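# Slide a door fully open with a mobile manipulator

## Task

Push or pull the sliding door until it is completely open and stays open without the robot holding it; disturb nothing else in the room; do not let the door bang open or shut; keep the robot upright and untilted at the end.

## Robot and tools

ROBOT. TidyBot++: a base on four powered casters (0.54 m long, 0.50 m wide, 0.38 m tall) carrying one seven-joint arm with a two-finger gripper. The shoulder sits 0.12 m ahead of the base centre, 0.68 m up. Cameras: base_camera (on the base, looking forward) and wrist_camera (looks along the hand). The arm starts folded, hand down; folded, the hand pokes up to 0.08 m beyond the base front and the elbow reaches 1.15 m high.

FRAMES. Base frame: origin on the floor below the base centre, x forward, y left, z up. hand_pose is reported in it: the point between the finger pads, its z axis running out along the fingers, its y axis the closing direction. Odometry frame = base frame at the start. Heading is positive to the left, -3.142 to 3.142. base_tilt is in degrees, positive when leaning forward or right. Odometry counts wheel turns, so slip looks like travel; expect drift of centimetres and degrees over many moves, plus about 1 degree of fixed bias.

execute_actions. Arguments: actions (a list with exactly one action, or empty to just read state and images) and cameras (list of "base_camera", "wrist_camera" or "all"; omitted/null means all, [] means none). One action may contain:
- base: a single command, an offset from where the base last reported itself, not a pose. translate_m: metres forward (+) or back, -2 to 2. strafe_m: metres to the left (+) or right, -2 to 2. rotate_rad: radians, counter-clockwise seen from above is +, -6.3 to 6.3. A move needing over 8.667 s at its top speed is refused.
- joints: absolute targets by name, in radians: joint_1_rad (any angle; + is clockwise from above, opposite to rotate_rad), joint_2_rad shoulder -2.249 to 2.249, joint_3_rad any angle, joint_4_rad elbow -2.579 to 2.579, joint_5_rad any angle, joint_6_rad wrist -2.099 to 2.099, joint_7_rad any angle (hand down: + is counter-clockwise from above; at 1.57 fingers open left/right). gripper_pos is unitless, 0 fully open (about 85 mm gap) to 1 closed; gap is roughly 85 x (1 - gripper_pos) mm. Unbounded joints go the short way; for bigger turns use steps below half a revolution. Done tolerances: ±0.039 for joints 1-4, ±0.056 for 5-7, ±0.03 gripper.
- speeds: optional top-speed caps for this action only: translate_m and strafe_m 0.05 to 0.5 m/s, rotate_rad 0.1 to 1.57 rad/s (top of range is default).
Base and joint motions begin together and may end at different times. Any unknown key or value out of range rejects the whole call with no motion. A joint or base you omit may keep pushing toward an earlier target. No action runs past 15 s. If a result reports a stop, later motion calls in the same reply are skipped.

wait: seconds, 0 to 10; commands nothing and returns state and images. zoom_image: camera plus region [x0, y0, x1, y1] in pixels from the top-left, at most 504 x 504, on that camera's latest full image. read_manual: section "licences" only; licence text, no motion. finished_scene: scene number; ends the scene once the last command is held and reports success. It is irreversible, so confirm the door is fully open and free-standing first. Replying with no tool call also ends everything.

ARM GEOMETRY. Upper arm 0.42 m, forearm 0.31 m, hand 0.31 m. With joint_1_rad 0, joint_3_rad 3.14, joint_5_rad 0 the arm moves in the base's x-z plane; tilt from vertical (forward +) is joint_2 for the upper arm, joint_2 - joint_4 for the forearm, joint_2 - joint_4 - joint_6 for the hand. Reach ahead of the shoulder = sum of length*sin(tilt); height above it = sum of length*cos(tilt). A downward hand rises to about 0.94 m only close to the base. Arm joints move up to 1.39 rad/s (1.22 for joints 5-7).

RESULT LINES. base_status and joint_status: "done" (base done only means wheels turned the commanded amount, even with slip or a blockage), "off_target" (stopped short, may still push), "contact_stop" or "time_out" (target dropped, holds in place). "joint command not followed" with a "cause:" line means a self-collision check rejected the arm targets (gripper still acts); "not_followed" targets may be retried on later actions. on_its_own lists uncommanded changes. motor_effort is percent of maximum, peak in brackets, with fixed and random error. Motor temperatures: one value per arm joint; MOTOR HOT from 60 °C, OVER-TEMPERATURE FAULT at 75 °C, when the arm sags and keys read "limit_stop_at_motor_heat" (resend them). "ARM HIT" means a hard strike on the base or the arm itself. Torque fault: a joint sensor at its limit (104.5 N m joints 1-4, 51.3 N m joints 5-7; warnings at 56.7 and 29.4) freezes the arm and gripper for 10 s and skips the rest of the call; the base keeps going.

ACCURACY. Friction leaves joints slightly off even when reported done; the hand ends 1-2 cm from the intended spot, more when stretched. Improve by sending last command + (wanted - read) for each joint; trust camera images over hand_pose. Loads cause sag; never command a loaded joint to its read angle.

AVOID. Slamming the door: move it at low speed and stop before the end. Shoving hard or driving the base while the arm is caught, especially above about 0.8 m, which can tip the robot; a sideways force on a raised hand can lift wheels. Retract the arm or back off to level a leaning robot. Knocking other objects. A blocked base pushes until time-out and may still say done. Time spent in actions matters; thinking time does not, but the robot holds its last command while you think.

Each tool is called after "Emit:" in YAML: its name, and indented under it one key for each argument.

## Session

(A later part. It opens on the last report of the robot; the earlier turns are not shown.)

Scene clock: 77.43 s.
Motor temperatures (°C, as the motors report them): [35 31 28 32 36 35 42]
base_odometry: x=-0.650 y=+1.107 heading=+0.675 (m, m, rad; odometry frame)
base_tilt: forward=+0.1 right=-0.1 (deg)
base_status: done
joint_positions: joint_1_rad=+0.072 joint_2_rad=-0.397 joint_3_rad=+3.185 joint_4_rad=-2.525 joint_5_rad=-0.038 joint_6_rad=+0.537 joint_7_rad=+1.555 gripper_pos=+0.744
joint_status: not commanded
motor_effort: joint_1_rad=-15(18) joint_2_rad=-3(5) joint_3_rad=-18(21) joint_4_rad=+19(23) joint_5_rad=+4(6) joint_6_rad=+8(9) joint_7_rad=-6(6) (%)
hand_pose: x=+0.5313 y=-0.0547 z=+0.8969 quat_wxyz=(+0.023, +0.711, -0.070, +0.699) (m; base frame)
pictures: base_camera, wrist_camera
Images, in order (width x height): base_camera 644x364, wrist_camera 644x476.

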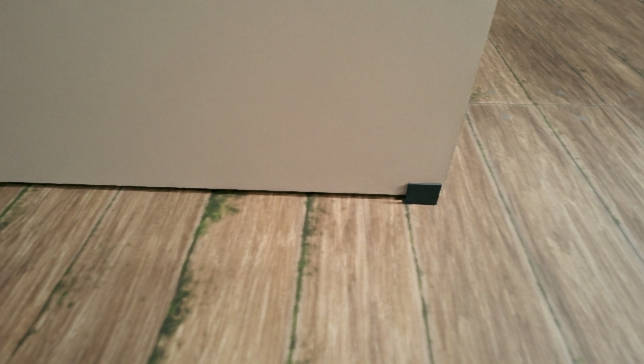

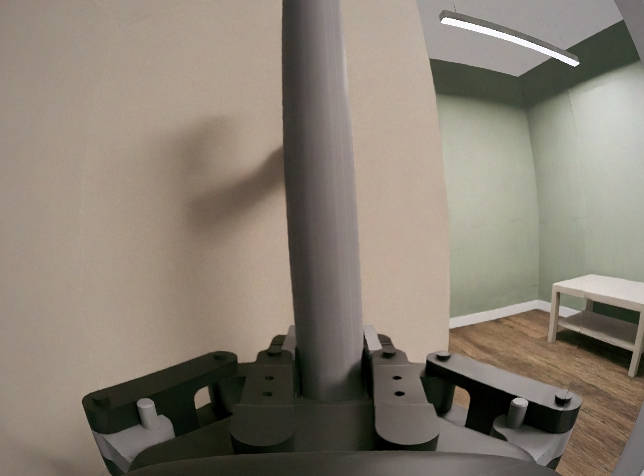

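Emit:
execute_actions:
  actions:
    - {"base":{"strafe_m":-0.035},"speeds":{"strafe_m":0.05}}
  cameras: []

Emit:
execute_actions:
  actions:
    - {"joints":{"gripper_pos":0.0}}
  cameras: []

Emit:
execute_actions:
  actions:
    - {"base":{"translate_m":-0.15},"speeds":{"translate_m":0.2}}

Scene clock: 79.33 s.
Motor temperatures (°C, as the motors report them): [35 31 28 32 36 35 42]
base_odometry: x=-0.628 y=+1.080 heading=+0.675 (m, m, rad; odometry frame)
base_tilt: forward=+0.1 right=-0.2 (deg)
base_status: done
joint_positions: joint_1_rad=+0.033 joint_2_rad=-0.403 joint_3_rad=+3.145 joint_4_rad=-2.529 joint_5_rad=-0.038 joint_6_rad=+0.537 joint_7_rad=+1.555 gripper_pos=+0.744
joint_status: not commanded
motor_effort: joint_1_rad=-6(17) joint_2_rad=+0(5) joint_3_rad=-5(18) joint_4_rad=+22(23) joint_5_rad=+1(5) joint_6_rad=+10(10) joint_7_rad=-3(6) (%)
hand_pose: x=+0.5319 y=-0.0198 z=+0.8970 quat_wxyz=(+0.002, +0.713, -0.037, +0.700) (m; base frame)
pictures: none
No camera images: the call's "cameras" was empty. Leave "cameras" out to get every camera's image.

Scene clock: 80.43 s.
Motor temperatures (°C, as the motors report them): [35 31 28 32 36 35 42]
base_odometry: x=-0.628 y=+1.080 heading=+0.675 (m, m, rad; odometry frame)
base_tilt: forward=+0.1 right=-0.2 (deg)
base_status: not commanded
joint_positions: joint_1_rad=+0.011 joint_2_rad=-0.383 joint_3_rad=+3.129 joint_4_rad=-2.511 joint_5_rad=-0.038 joint_6_rad=+0.537 joint_7_rad=+1.555 gripper_pos=+0.000
joint_status: all done
motor_effort: joint_1_rad=+0(9) joint_2_rad=-6(8) joint_3_rad=-1(9) joint_4_rad=+17(22) joint_5_rad=+0(4) joint_6_rad=+8(10) joint_7_rad=+0(3) (%)
hand_pose: x=+0.5395 y=-0.0032 z=+0.8993 quat_wxyz=(-0.009, +0.714, -0.022, +0.700) (m; base frame)
pictures: none
No camera images: the call's "cameras" was empty. Leave "cameras" out to get every camera's image.

Scene clock: 81.93 s.
Motor temperatures (°C, as the motors report them): [35 31 28 32 36 35 42]
base_odometry: x=-0.745 y=+0.986 heading=+0.675 (m, m, rad; odometry frame)
base_tilt: forward=+0.0 right=-0.2 (deg)
base_status: done
joint_positions: joint_1_rad=+0.011 joint_2_rad=-0.381 joint_3_rad=+3.129 joint_4_rad=-2.511 joint_5_rad=-0.038 joint_6_rad=+0.537 joint_7_rad=+1.555 gripper_pos=+0.000
joint_status: not commanded
motor_effort: joint_1_rad=-1(0) joint_2_rad=-7(9) joint_3_rad=-1(1) joint_4_rad=+17(17) joint_5_rad=+0(1) joint_6_rad=+9(9) joint_7_rad=+1(1) (%)
hand_pose: x=+0.5401 y=-0.0032 z=+0.8983 quat_wxyz=(-0.009, +0.715, -0.022, +0.699) (m; base frame)
pictures: base_camera, wrist_camera
Images, in order (width x height): base_camera 644x364, wrist_camera 644x476.

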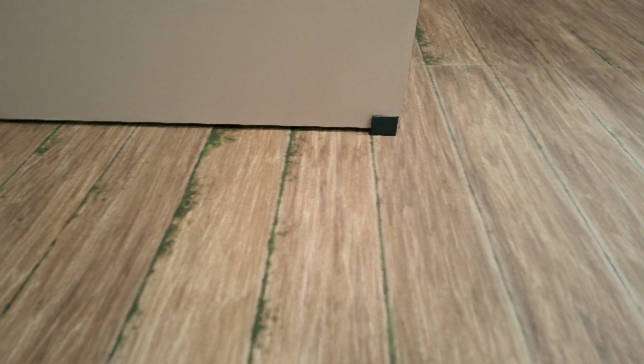

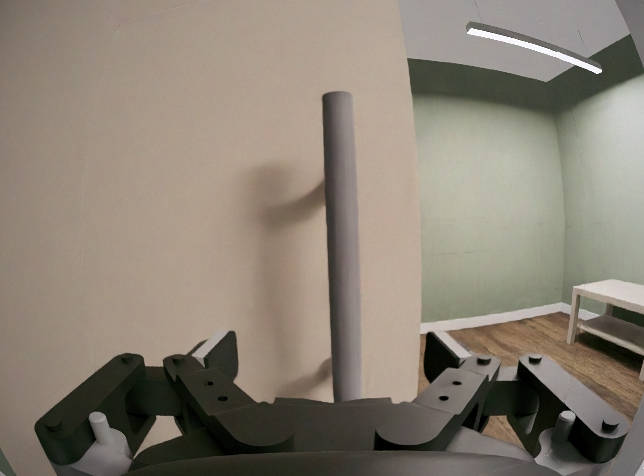

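Door remains flush with the guide (fully open).

Emit:
finished_scene:
  scene: 1

The scene is finished: the task was done.


## Next scene

The same job, from a new start.

Emit:
execute_actions:
  actions: []

Scene clock: 0.00 s.
Motor temperatures (°C, as the motors report them): [35 31 28 32 36 35 42]
base_odometry: x=+0.000 y=+0.000 heading=+0.000 (m, m, rad; odometry frame)
base_tilt: forward=+0.0 right=-0.1 (deg)
base_status: not commanded
joint_positions: joint_1_rad=+0.018 joint_2_rad=-0.324 joint_3_rad=+3.110 joint_4_rad=-2.524 joint_5_rad=-0.038 joint_6_rad=-0.822 joint_7_rad=+1.519 gripper_pos=+0.000
joint_status: not commanded
motor_effort: joint_1_rad=-1 joint_2_rad=-3 joint_3_rad=-1 joint_4_rad=+13 joint_5_rad=+0 joint_6_rad=+1 joint_7_rad=+0 (%)
hand_pose: x=+0.2760 y=+0.0111 z=+0.5864 quat_wxyz=(-0.012, +0.998, -0.032, +0.059) (m; base frame)
pictures: base_camera, wrist_camera
Images, in order (width x height): base_camera 644x364, wrist_camera 644x476.

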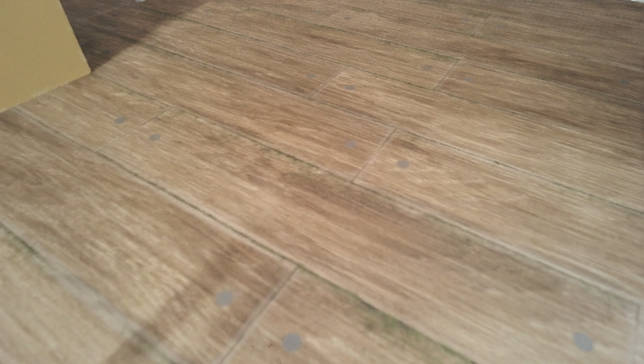

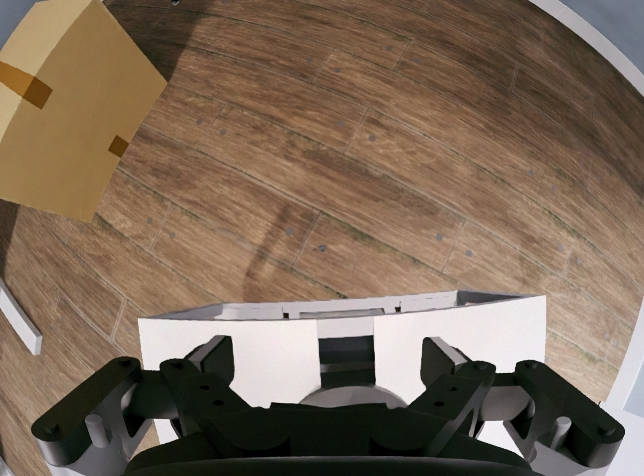

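Emit:
execute_actions:
  actions:
    - {"joints":{"joint_6_rad":0.6,"joint_1_rad":0.5}}
  cameras: ["wrist_camera"]

Scene clock: 2.27 s.
Motor temperatures (°C, as the motors report them): [35 31 28 32 36 35 42]
base_odometry: x=+0.000 y=+0.000 heading=+0.000 (m, m, rad; odometry frame)
base_tilt: forward=+0.0 right=-0.1 (deg)
base_status: not commanded
joint_positions: joint_1_rad=+0.485 joint_2_rad=-0.324 joint_3_rad=+3.110 joint_4_rad=-2.524 joint_5_rad=-0.038 joint_6_rad=+0.571 joint_7_rad=+1.519 gripper_pos=+0.000
joint_status: all done
motor_effort: joint_1_rad=-1(2) joint_2_rad=-8(8) joint_3_rad=-1(0) joint_4_rad=+16(16) joint_5_rad=+0(0) joint_6_rad=+8(8) joint_7_rad=+0(1) (%)
hand_pose: x=+0.5044 y=-0.1922 z=+0.8770 quat_wxyz=(+0.137, +0.700, -0.198, +0.672) (m; base frame)
pictures: wrist_camera
Images, in order (width x height): wrist_camera 644x476.

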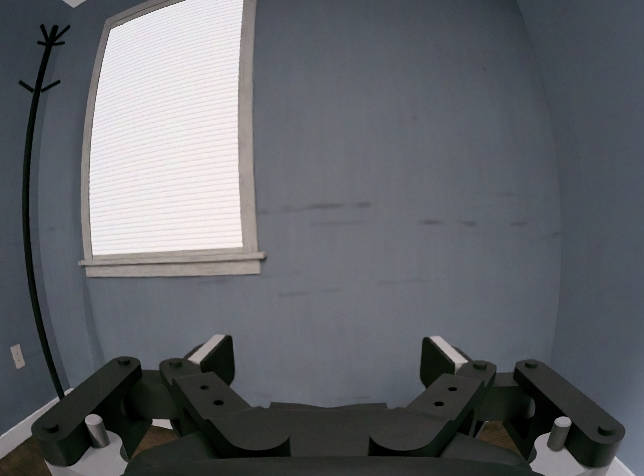

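Emit:
execute_actions:
  actions:
    - {"base":{"rotate_rad":-2.05},"joints":{"joint_1_rad":0.0}}

Scene clock: 5.93 s.
Motor temperatures (°C, as the motors report them): [35 31 28 32 36 35 42]
base_odometry: x=+0.000 y=+0.000 heading=-2.049 (m, m, rad; odometry frame)
base_tilt: forward=+0.0 right=-0.2 (deg)
base_status: done
joint_positions: joint_1_rad=+0.016 joint_2_rad=-0.324 joint_3_rad=+3.110 joint_4_rad=-2.524 joint_5_rad=-0.038 joint_6_rad=+0.571 joint_7_rad=+1.519 gripper_pos=+0.000
joint_status: all done
motor_effort: joint_1_rad=-1(1) joint_2_rad=-8(9) joint_3_rad=-1(1) joint_4_rad=+16(16) joint_5_rad=+0(0) joint_6_rad=+8(8) joint_7_rad=+0(1) (%)
hand_pose: x=+0.5497 y=+0.0028 z=+0.8770 quat_wxyz=(-0.023, +0.727, -0.029, +0.686) (m; base frame)
pictures: base_camera, wrist_camera
Images, in order (width x height): base_camera 644x364, wrist_camera 644x476.

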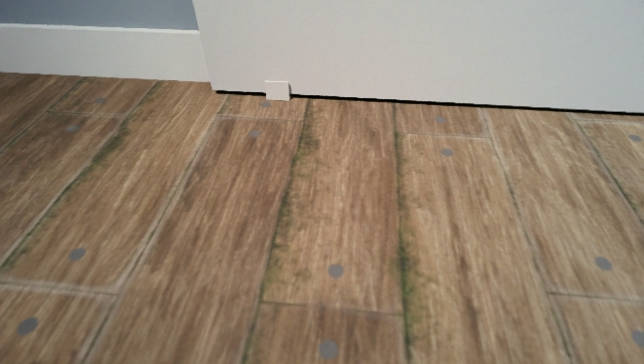

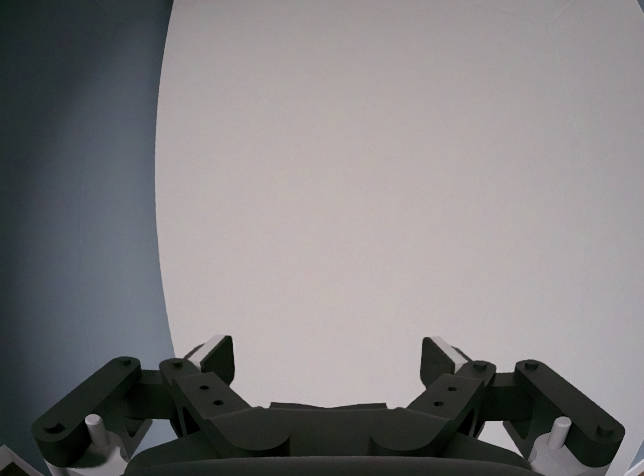

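Emit:
execute_actions:
  actions:
    - {"base":{"rotate_rad":-0.04}}
  cameras: []

Emit:
execute_actions:
  actions:
    - {"base":{"strafe_m":-0.75}}

Scene clock: 7.87 s.
Motor temperatures (°C, as the motors report them): [35 31 28 32 36 35 42]
base_odometry: x=+0.000 y=+0.000 heading=-2.089 (m, m, rad; odometry frame)
base_tilt: forward=+0.0 right=-0.1 (deg)
base_status: done
joint_positions: joint_1_rad=+0.013 joint_2_rad=-0.324 joint_3_rad=+3.110 joint_4_rad=-2.524 joint_5_rad=-0.038 joint_6_rad=+0.571 joint_7_rad=+1.519 gripper_pos=+0.000
joint_status: not commanded
motor_effort: joint_1_rad=+0(2) joint_2_rad=-8(8) joint_3_rad=-1(1) joint_4_rad=+16(16) joint_5_rad=+0(1) joint_6_rad=+9(9) joint_7_rad=+1(2) (%)
hand_pose: x=+0.5497 y=+0.0040 z=+0.8770 quat_wxyz=(-0.024, +0.727, -0.028, +0.685) (m; base frame)
pictures: none
No camera images: the call's "cameras" was empty. Leave "cameras" out to get every camera's image.

Scene clock: 10.73 s.
Motor temperatures (°C, as the motors report them): [35 31 28 32 36 35 42]
base_odometry: x=-0.651 y=+0.372 heading=-2.089 (m, m, rad; odometry frame)
base_tilt: forward=+0.0 right=-0.1 (deg)
base_status: done
joint_positions: joint_1_rad=+0.013 joint_2_rad=-0.324 joint_3_rad=+3.110 joint_4_rad=-2.524 joint_5_rad=-0.038 joint_6_rad=+0.571 joint_7_rad=+1.519 gripper_pos=+0.000
joint_status: not commanded
motor_effort: joint_1_rad=+0(0) joint_2_rad=-7(8) joint_3_rad=-1(2) joint_4_rad=+16(16) joint_5_rad=+1(1) joint_6_rad=+8(8) joint_7_rad=+0(0) (%)
hand_pose: x=+0.5497 y=+0.0041 z=+0.8770 quat_wxyz=(-0.024, +0.727, -0.028, +0.685) (m; base frame)
pictures: base_camera, wrist_camera
Images, in order (width x height): base_camera 644x364, wrist_camera 644x476.

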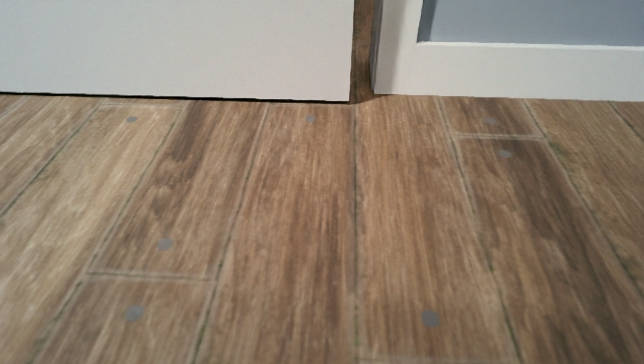

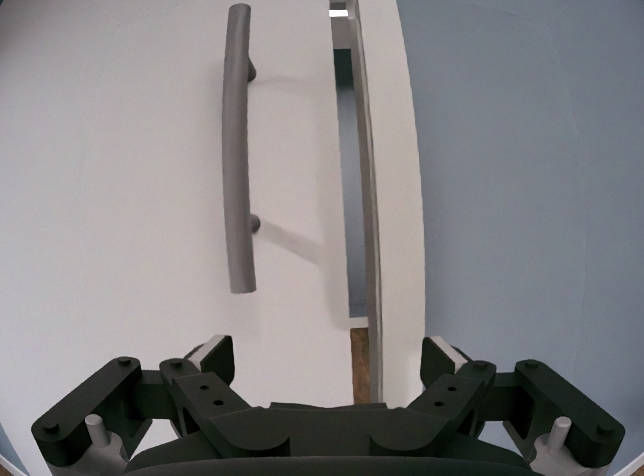

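Emit:
execute_actions:
  actions:
    - {"base":{"strafe_m":0.095},"joints":{"joint_4_rad":-2.163,"joint_6_rad":0.30}}

Scene clock: 13.63 s.
Motor temperatures (°C, as the motors report them): [35 31 28 32 36 35 42]
base_odometry: x=-0.569 y=+0.325 heading=-2.089 (m, m, rad; odometry frame)
base_tilt: forward=+0.1 right=-0.2 (deg)
base_status: done
joint_positions: joint_1_rad=+0.012 joint_2_rad=-0.324 joint_3_rad=+3.110 joint_4_rad=-2.172 joint_5_rad=-0.038 joint_6_rad=+0.338 joint_7_rad=+1.519 gripper_pos=+0.000
joint_status: all done
motor_effort: joint_1_rad=-1(2) joint_2_rad=-11(11) joint_3_rad=-1(1) joint_4_rad=+18(18) joint_5_rad=+0(1) joint_6_rad=+8(8) joint_7_rad=+0(1) (%)
hand_pose: x=+0.5979 y=+0.0092 z=+1.0134 quat_wxyz=(-0.031, +0.685, -0.025, +0.728) (m; base frame)
pictures: base_camera, wrist_camera
Images, in order (width x height): base_camera 644x364, wrist_camera 644x476.

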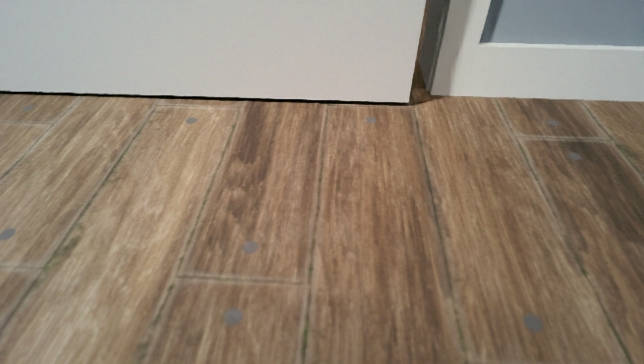

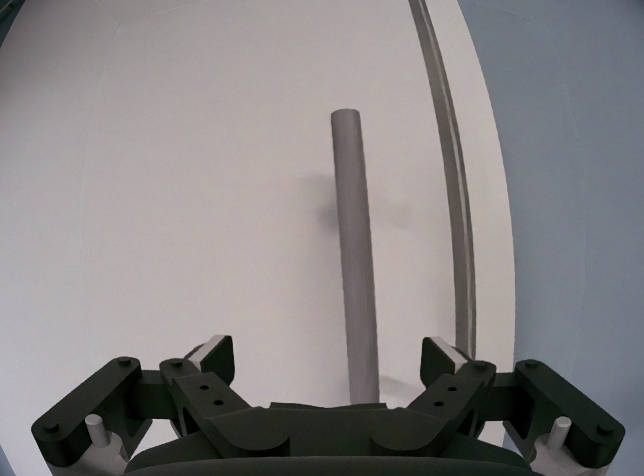

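Emit:
execute_actions:
  actions:
    - {"base":{"strafe_m":-0.03},"joints":{"joint_6_rad":0.25}}
  cameras: []

Emit:
execute_actions:
  actions:
    - {"base":{"translate_m":0.12},"speeds":{"translate_m":0.25}}

Scene clock: 15.30 s.
Motor temperatures (°C, as the motors report them): [35 31 28 32 36 35 42]
base_odometry: x=-0.595 y=+0.340 heading=-2.090 (m, m, rad; odometry frame)
base_tilt: forward=+0.0 right=-0.2 (deg)
base_status: done
joint_positions: joint_1_rad=+0.012 joint_2_rad=-0.324 joint_3_rad=+3.110 joint_4_rad=-2.170 joint_5_rad=-0.038 joint_6_rad=+0.282 joint_7_rad=+1.519 gripper_pos=+0.000
joint_status: all done
motor_effort: joint_1_rad=-1(0) joint_2_rad=-11(12) joint_3_rad=-1(2) joint_4_rad=+19(19) joint_5_rad=+1(0) joint_6_rad=+8(8) joint_7_rad=+1(1) (%)
hand_pose: x=+0.5986 y=+0.0098 z=+0.9967 quat_wxyz=(-0.031, +0.705, -0.025, +0.708) (m; base frame)
pictures: none
No camera images: the call's "cameras" was empty. Leave "cameras" out to get every camera's image.

Scene clock: 16.63 s.
Motor temperatures (°C, as the motors report them): [35 31 28 32 36 35 42]
base_odometry: x=-0.655 y=+0.236 heading=-2.090 (m, m, rad; odometry frame)
base_tilt: forward=+0.1 right=-0.1 (deg)
base_status: done
joint_positions: joint_1_rad=+0.012 joint_2_rad=-0.318 joint_3_rad=+3.110 joint_4_rad=-2.170 joint_5_rad=-0.038 joint_6_rad=+0.282 joint_7_rad=+1.519 gripper_pos=+0.000
joint_status: not commanded
motor_effort: joint_1_rad=+0(1) joint_2_rad=-10(14) joint_3_rad=-1(1) joint_4_rad=+18(19) joint_5_rad=+1(1) joint_6_rad=+8(8) joint_7_rad=+0(1) (%)
hand_pose: x=+0.6002 y=+0.0098 z=+0.9944 quat_wxyz=(-0.031, +0.706, -0.025, +0.707) (m; base frame)
pictures: base_camera, wrist_camera
Images, in order (width x height): base_camera 644x364, wrist_camera 644x476.

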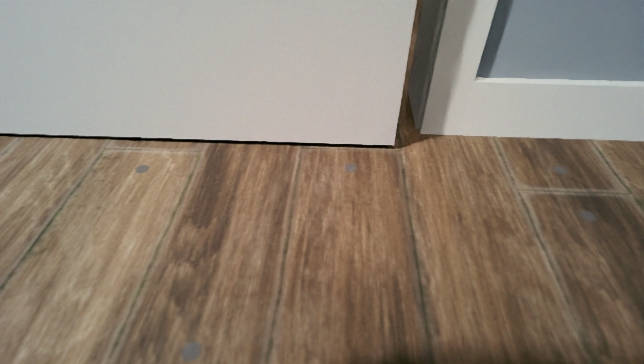

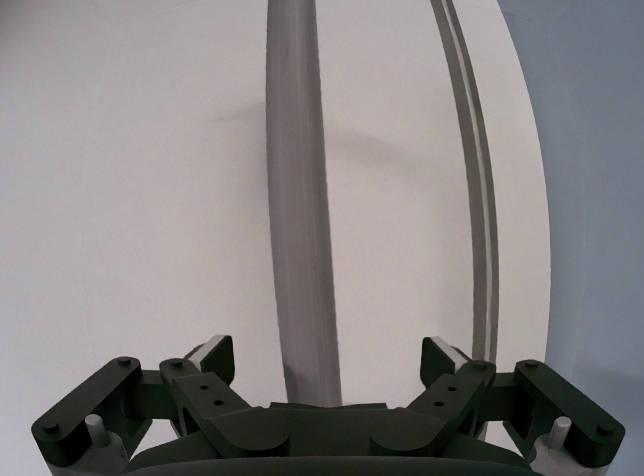

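Emit:
execute_actions:
  actions:
    - {"base":{"translate_m":0.025},"speeds":{"translate_m":0.1}}

Scene clock: 17.83 s.
Motor temperatures (°C, as the motors report them): [35 31 28 32 36 35 42]
base_odometry: x=-0.667 y=+0.214 heading=-2.090 (m, m, rad; odometry frame)
base_tilt: forward=+0.1 right=-0.2 (deg)
base_status: done
joint_positions: joint_1_rad=+0.012 joint_2_rad=-0.318 joint_3_rad=+3.110 joint_4_rad=-2.170 joint_5_rad=-0.038 joint_6_rad=+0.282 joint_7_rad=+1.519 gripper_pos=+0.000
joint_status: not commanded
motor_effort: joint_1_rad=-1(1) joint_2_rad=-11(14) joint_3_rad=-1(0) joint_4_rad=+19(19) joint_5_rad=+0(0) joint_6_rad=+8(8) joint_7_rad=+1(1) (%)
hand_pose: x=+0.6004 y=+0.0098 z=+0.9944 quat_wxyz=(-0.031, +0.706, -0.025, +0.707) (m; base frame)
pictures: base_camera, wrist_camera
Images, in order (width x height): base_camera 644x364, wrist_camera 644x476.

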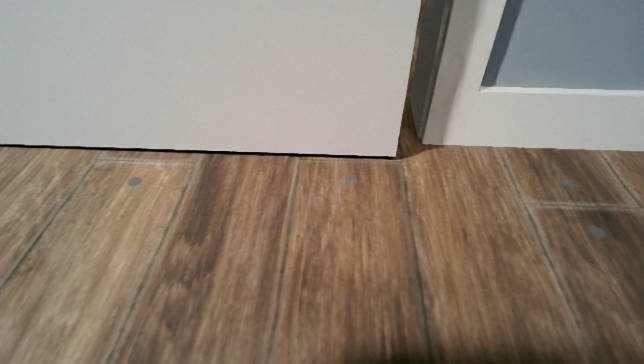

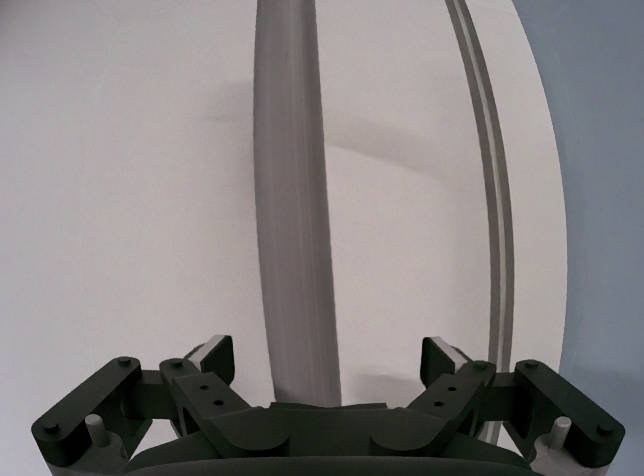

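Emit:
execute_actions:
  actions:
    - {"joints":{"gripper_pos":0.77}}

Scene clock: 19.43 s.
Motor temperatures (°C, as the motors report them): [35 31 28 32 36 35 42]
base_odometry: x=-0.667 y=+0.214 heading=-2.090 (m, m, rad; odometry frame)
base_tilt: forward=+0.1 right=-0.2 (deg)
base_status: not commanded
joint_positions: joint_1_rad=+0.002 joint_2_rad=-0.319 joint_3_rad=+3.105 joint_4_rad=-2.170 joint_5_rad=-0.038 joint_6_rad=+0.282 joint_7_rad=+1.519 gripper_pos=+0.742
joint_status: all done
motor_effort: joint_1_rad=+3(5) joint_2_rad=-10(11) joint_3_rad=+5(8) joint_4_rad=+20(20) joint_5_rad=-4(5) joint_6_rad=+10(9) joint_7_rad=-4(4) (%)
hand_pose: x=+0.5998 y=+0.0173 z=+0.9947 quat_wxyz=(-0.035, +0.706, -0.020, +0.707) (m; base frame)
pictures: base_camera, wrist_camera
Images, in order (width x height): base_camera 644x364, wrist_camera 644x476.

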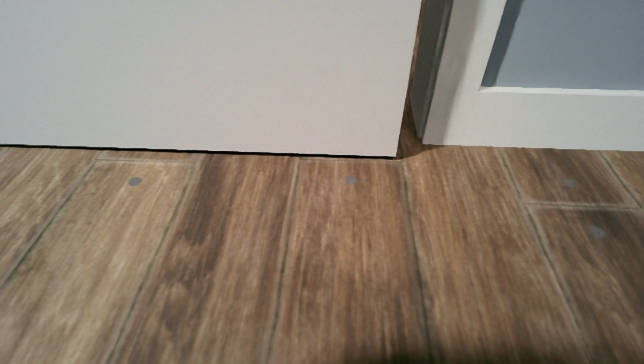

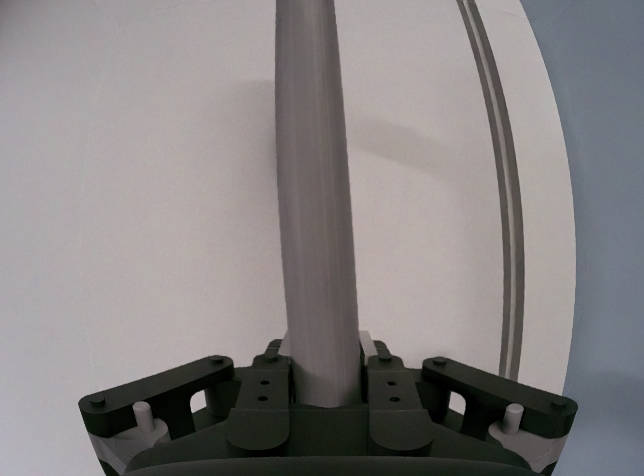

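Emit:
execute_actions:
  actions:
    - {"base":{"strafe_m":0.35},"speeds":{"strafe_m":0.2}}

Scene clock: 22.80 s.
Motor temperatures (°C, as the motors report them): [35 31 28 32 36 35 42]
base_odometry: x=-0.363 y=+0.040 heading=-2.090 (m, m, rad; odometry frame)
base_tilt: forward=+0.0 right=-0.2 (deg)
base_status: done
joint_positions: joint_1_rad=-0.003 joint_2_rad=-0.310 joint_3_rad=+3.102 joint_4_rad=-2.161 joint_5_rad=-0.031 joint_6_rad=+0.281 joint_7_rad=+1.519 gripper_pos=+0.752
joint_status: not commanded
motor_effort: joint_1_rad=+2(14) joint_2_rad=-15(18) joint_3_rad=+5(18) joint_4_rad=+16(21) joint_5_rad=-6(6) joint_6_rad=+8(10) joint_7_rad=-5(5) (%)
hand_pose: x=+0.6033 y=+0.0219 z=+0.9951 quat_wxyz=(-0.036, +0.707, -0.014, +0.706) (m; base frame)
pictures: base_camera, wrist_camera
Images, in order (width x height): base_camera 644x364, wrist_camera 644x476.

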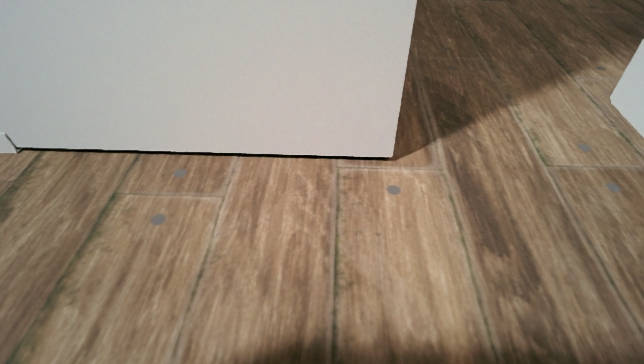

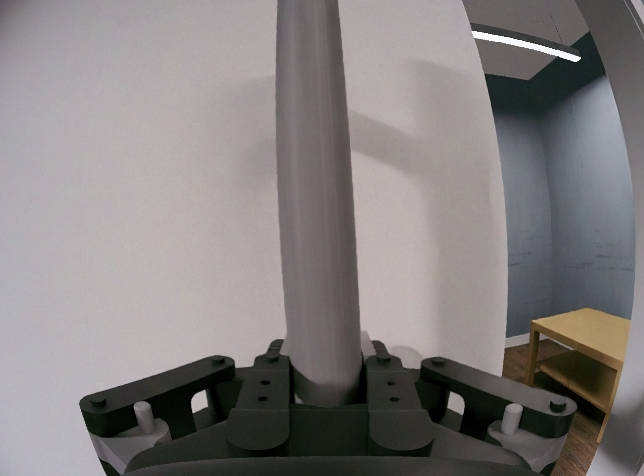

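Emit:
execute_actions:
  actions:
    - {"base":{"strafe_m":0.46},"speeds":{"strafe_m":0.2}}

Scene clock: 26.53 s.
Motor temperatures (°C, as the motors report them): [35 31 28 32 36 35 42]
base_odometry: x=+0.036 y=-0.188 heading=-2.090 (m, m, rad; odometry frame)
base_tilt: forward=+0.0 right=-0.2 (deg)
base_status: done
joint_positions: joint_1_rad=-0.003 joint_2_rad=-0.306 joint_3_rad=+3.104 joint_4_rad=-2.158 joint_5_rad=-0.030 joint_6_rad=+0.280 joint_7_rad=+1.527 gripper_pos=+0.754
joint_status: not commanded
motor_effort: joint_1_rad=+2(14) joint_2_rad=-16(20) joint_3_rad=+4(16) joint_4_rad=+16(21) joint_5_rad=-5(6) joint_6_rad=+7(10) joint_7_rad=-3(8) (%)
hand_pose: x=+0.6049 y=+0.0213 z=+0.9951 quat_wxyz=(-0.032, +0.708, -0.011, +0.706) (m; base frame)
pictures: base_camera, wrist_camera
Images, in order (width x height): base_camera 644x364, wrist_camera 644x476.

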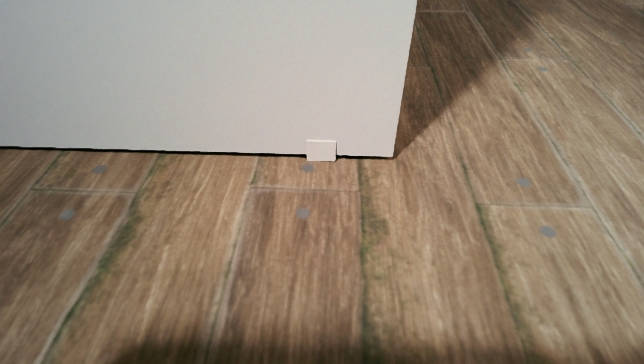

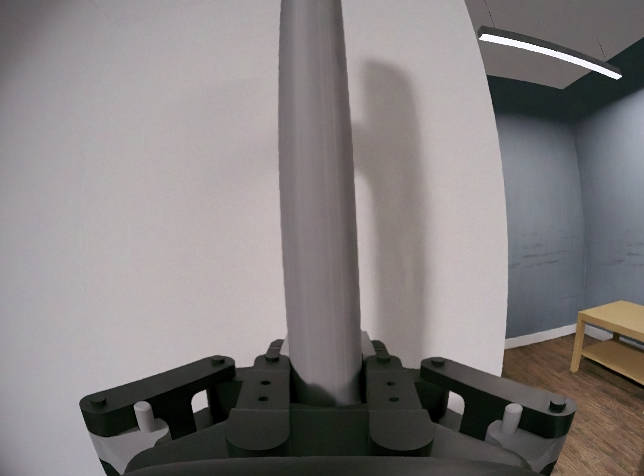

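Emit:
execute_actions:
  actions:
    - {"base":{"strafe_m":0.09},"speeds":{"strafe_m":0.05}}

Scene clock: 29.07 s.
Motor temperatures (°C, as the motors report them): [35 31 28 32 36 35 42]
base_odometry: x=+0.115 y=-0.233 heading=-2.090 (m, m, rad; odometry frame)
base_tilt: forward=+0.0 right=-0.1 (deg)
base_status: done
joint_positions: joint_1_rad=+0.012 joint_2_rad=-0.307 joint_3_rad=+3.122 joint_4_rad=-2.159 joint_5_rad=-0.028 joint_6_rad=+0.280 joint_7_rad=+1.527 gripper_pos=+0.754
joint_status: not commanded
motor_effort: joint_1_rad=-2(7) joint_2_rad=-18(18) joint_3_rad=+0(8) joint_4_rad=+15(20) joint_5_rad=-5(6) joint_6_rad=+8(9) joint_7_rad=-5(7) (%)
hand_pose: x=+0.6050 y=+0.0041 z=+0.9952 quat_wxyz=(-0.022, +0.707, -0.023, +0.706) (m; base frame)
pictures: base_camera, wrist_camera
Images, in order (width x height): base_camera 644x364, wrist_camera 644x476.

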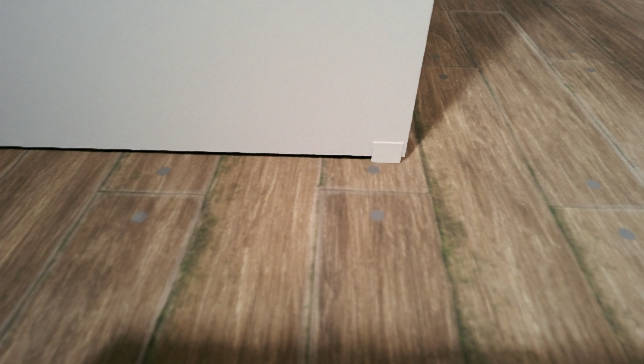

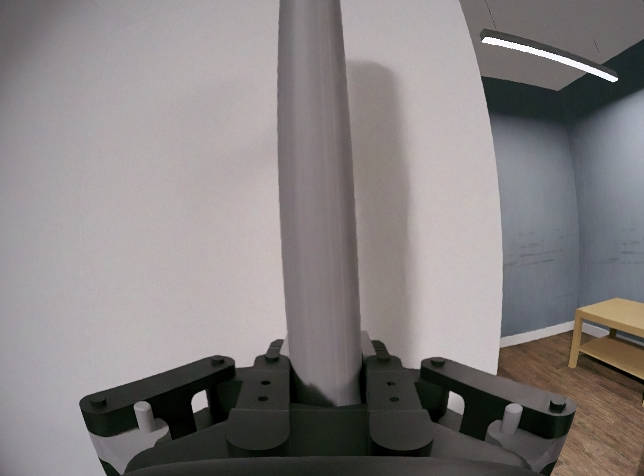

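Emit:
execute_actions:
  actions:
    - {"base":{"strafe_m":0.04},"speeds":{"strafe_m":0.05}}

Scene clock: 30.53 s.
Motor temperatures (°C, as the motors report them): [35 31 28 32 36 35 42]
base_odometry: x=+0.149 y=-0.253 heading=-2.090 (m, m, rad; odometry frame)
base_tilt: forward=+0.0 right=-0.1 (deg)
base_status: done
joint_positions: joint_1_rad=+0.046 joint_2_rad=-0.306 joint_3_rad=+3.165 joint_4_rad=-2.159 joint_5_rad=-0.027 joint_6_rad=+0.280 joint_7_rad=+1.528 gripper_pos=+0.754
joint_status: not commanded
motor_effort: joint_1_rad=-9(13) joint_2_rad=-16(18) joint_3_rad=-11(16) joint_4_rad=+18(20) joint_5_rad=-5(6) joint_6_rad=+7(8) joint_7_rad=-8(8) (%)
hand_pose: x=+0.6045 y=-0.0363 z=+0.9949 quat_wxyz=(+0.000, +0.706, -0.054, +0.706) (m; base frame)
pictures: base_camera, wrist_camera
Images, in order (width x height): base_camera 644x364, wrist_camera 644x476.

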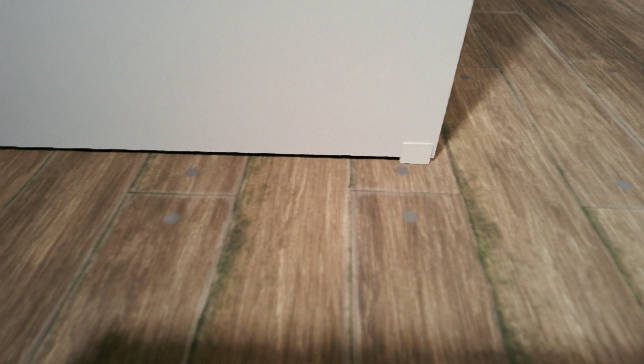

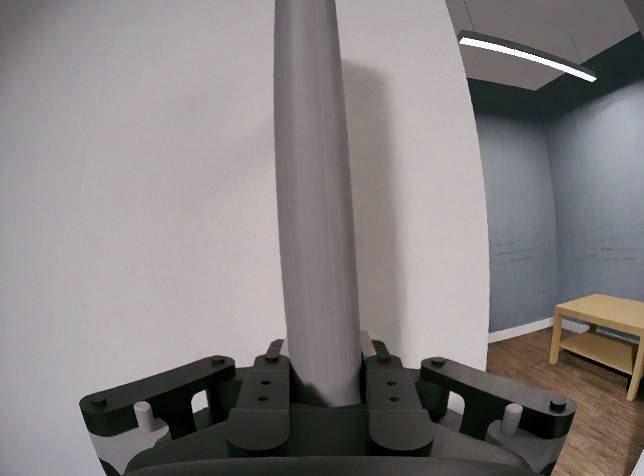

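Emit:
execute_actions:
  actions:
    - {"base":{"strafe_m":-0.03},"speeds":{"strafe_m":0.05}}
  cameras: []

Emit:
execute_actions:
  actions:
    - {"joints":{"gripper_pos":0.0}}
  cameras: []

Emit:
execute_actions:
  actions:
    - {"base":{"translate_m":-0.12},"speeds":{"translate_m":0.25}}

Scene clock: 32.00 s.
Motor temperatures (°C, as the motors report them): [35 31 28 32 36 35 42]
base_odometry: x=+0.123 y=-0.238 heading=-2.090 (m, m, rad; odometry frame)
base_tilt: forward=+0.1 right=-0.1 (deg)
base_status: done
joint_positions: joint_1_rad=+0.021 joint_2_rad=-0.307 joint_3_rad=+3.132 joint_4_rad=-2.159 joint_5_rad=-0.027 joint_6_rad=+0.280 joint_7_rad=+1.528 gripper_pos=+0.754
joint_status: not commanded
motor_effort: joint_1_rad=-5(10) joint_2_rad=-12(16) joint_3_rad=-6(11) joint_4_rad=+17(19) joint_5_rad=-4(6) joint_6_rad=+8(10) joint_7_rad=-5(8) (%)
hand_pose: x=+0.6051 y=-0.0055 z=+0.9949 quat_wxyz=(-0.017, +0.707, -0.030, +0.706) (m; base frame)
pictures: none
No camera images: the call's "cameras" was empty. Leave "cameras" out to get every camera's image.

Scene clock: 32.97 s.
Motor temperatures (°C, as the motors report them): [35 31 28 32 36 35 42]
base_odometry: x=+0.123 y=-0.238 heading=-2.089 (m, m, rad; odometry frame)
base_tilt: forward=+0.0 right=-0.2 (deg)
base_status: not commanded
joint_positions: joint_1_rad=+0.007 joint_2_rad=-0.311 joint_3_rad=+3.122 joint_4_rad=-2.160 joint_5_rad=-0.027 joint_6_rad=+0.280 joint_7_rad=+1.528 gripper_pos=+0.000
joint_status: all done
motor_effort: joint_1_rad=-1(5) joint_2_rad=-11(17) joint_3_rad=-1(6) joint_4_rad=+19(19) joint_5_rad=+1(4) joint_6_rad=+8(9) joint_7_rad=+2(6) (%)
hand_pose: x=+0.6034 y=+0.0065 z=+0.9967 quat_wxyz=(-0.024, +0.706, -0.021, +0.707) (m; base frame)
pictures: none
No camera images: the call's "cameras" was empty. Leave "cameras" out to get every camera's image.

Scene clock: 34.30 s.
Motor temperatures (°C, as the motors report them): [35 31 28 32 36 35 42]
base_odometry: x=+0.183 y=-0.134 heading=-2.089 (m, m, rad; odometry frame)
base_tilt: forward=+0.0 right=-0.2 (deg)
base_status: done
joint_positions: joint_1_rad=+0.007 joint_2_rad=-0.324 joint_3_rad=+3.122 joint_4_rad=-2.160 joint_5_rad=-0.027 joint_6_rad=+0.280 joint_7_rad=+1.528 gripper_pos=+0.000
joint_status: not commanded
motor_effort: joint_1_rad=-1(1) joint_2_rad=-11(15) joint_3_rad=-1(0) joint_4_rad=+18(19) joint_5_rad=+1(0) joint_6_rad=+8(9) joint_7_rad=+1(1) (%)
hand_pose: x=+0.5994 y=+0.0066 z=+1.0026 quat_wxyz=(-0.024, +0.702, -0.021, +0.712) (m; base frame)
pictures: base_camera, wrist_camera
Images, in order (width x height): base_camera 644x364, wrist_camera 644x476.

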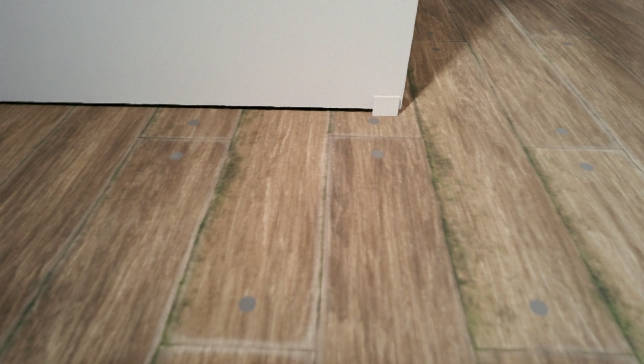

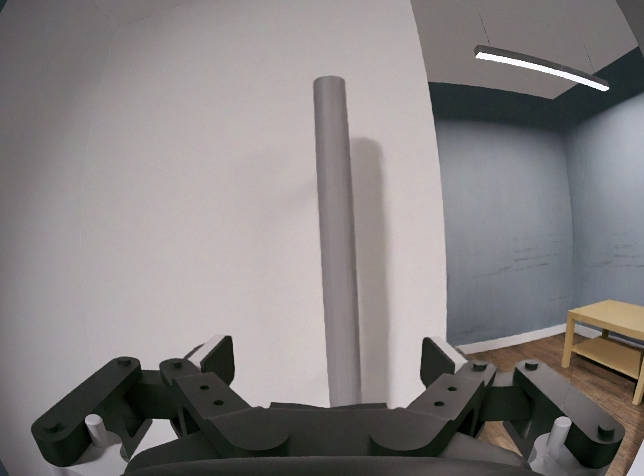

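Emit:
finished_scene:
  scene: 2

The scene is finished: the task was done.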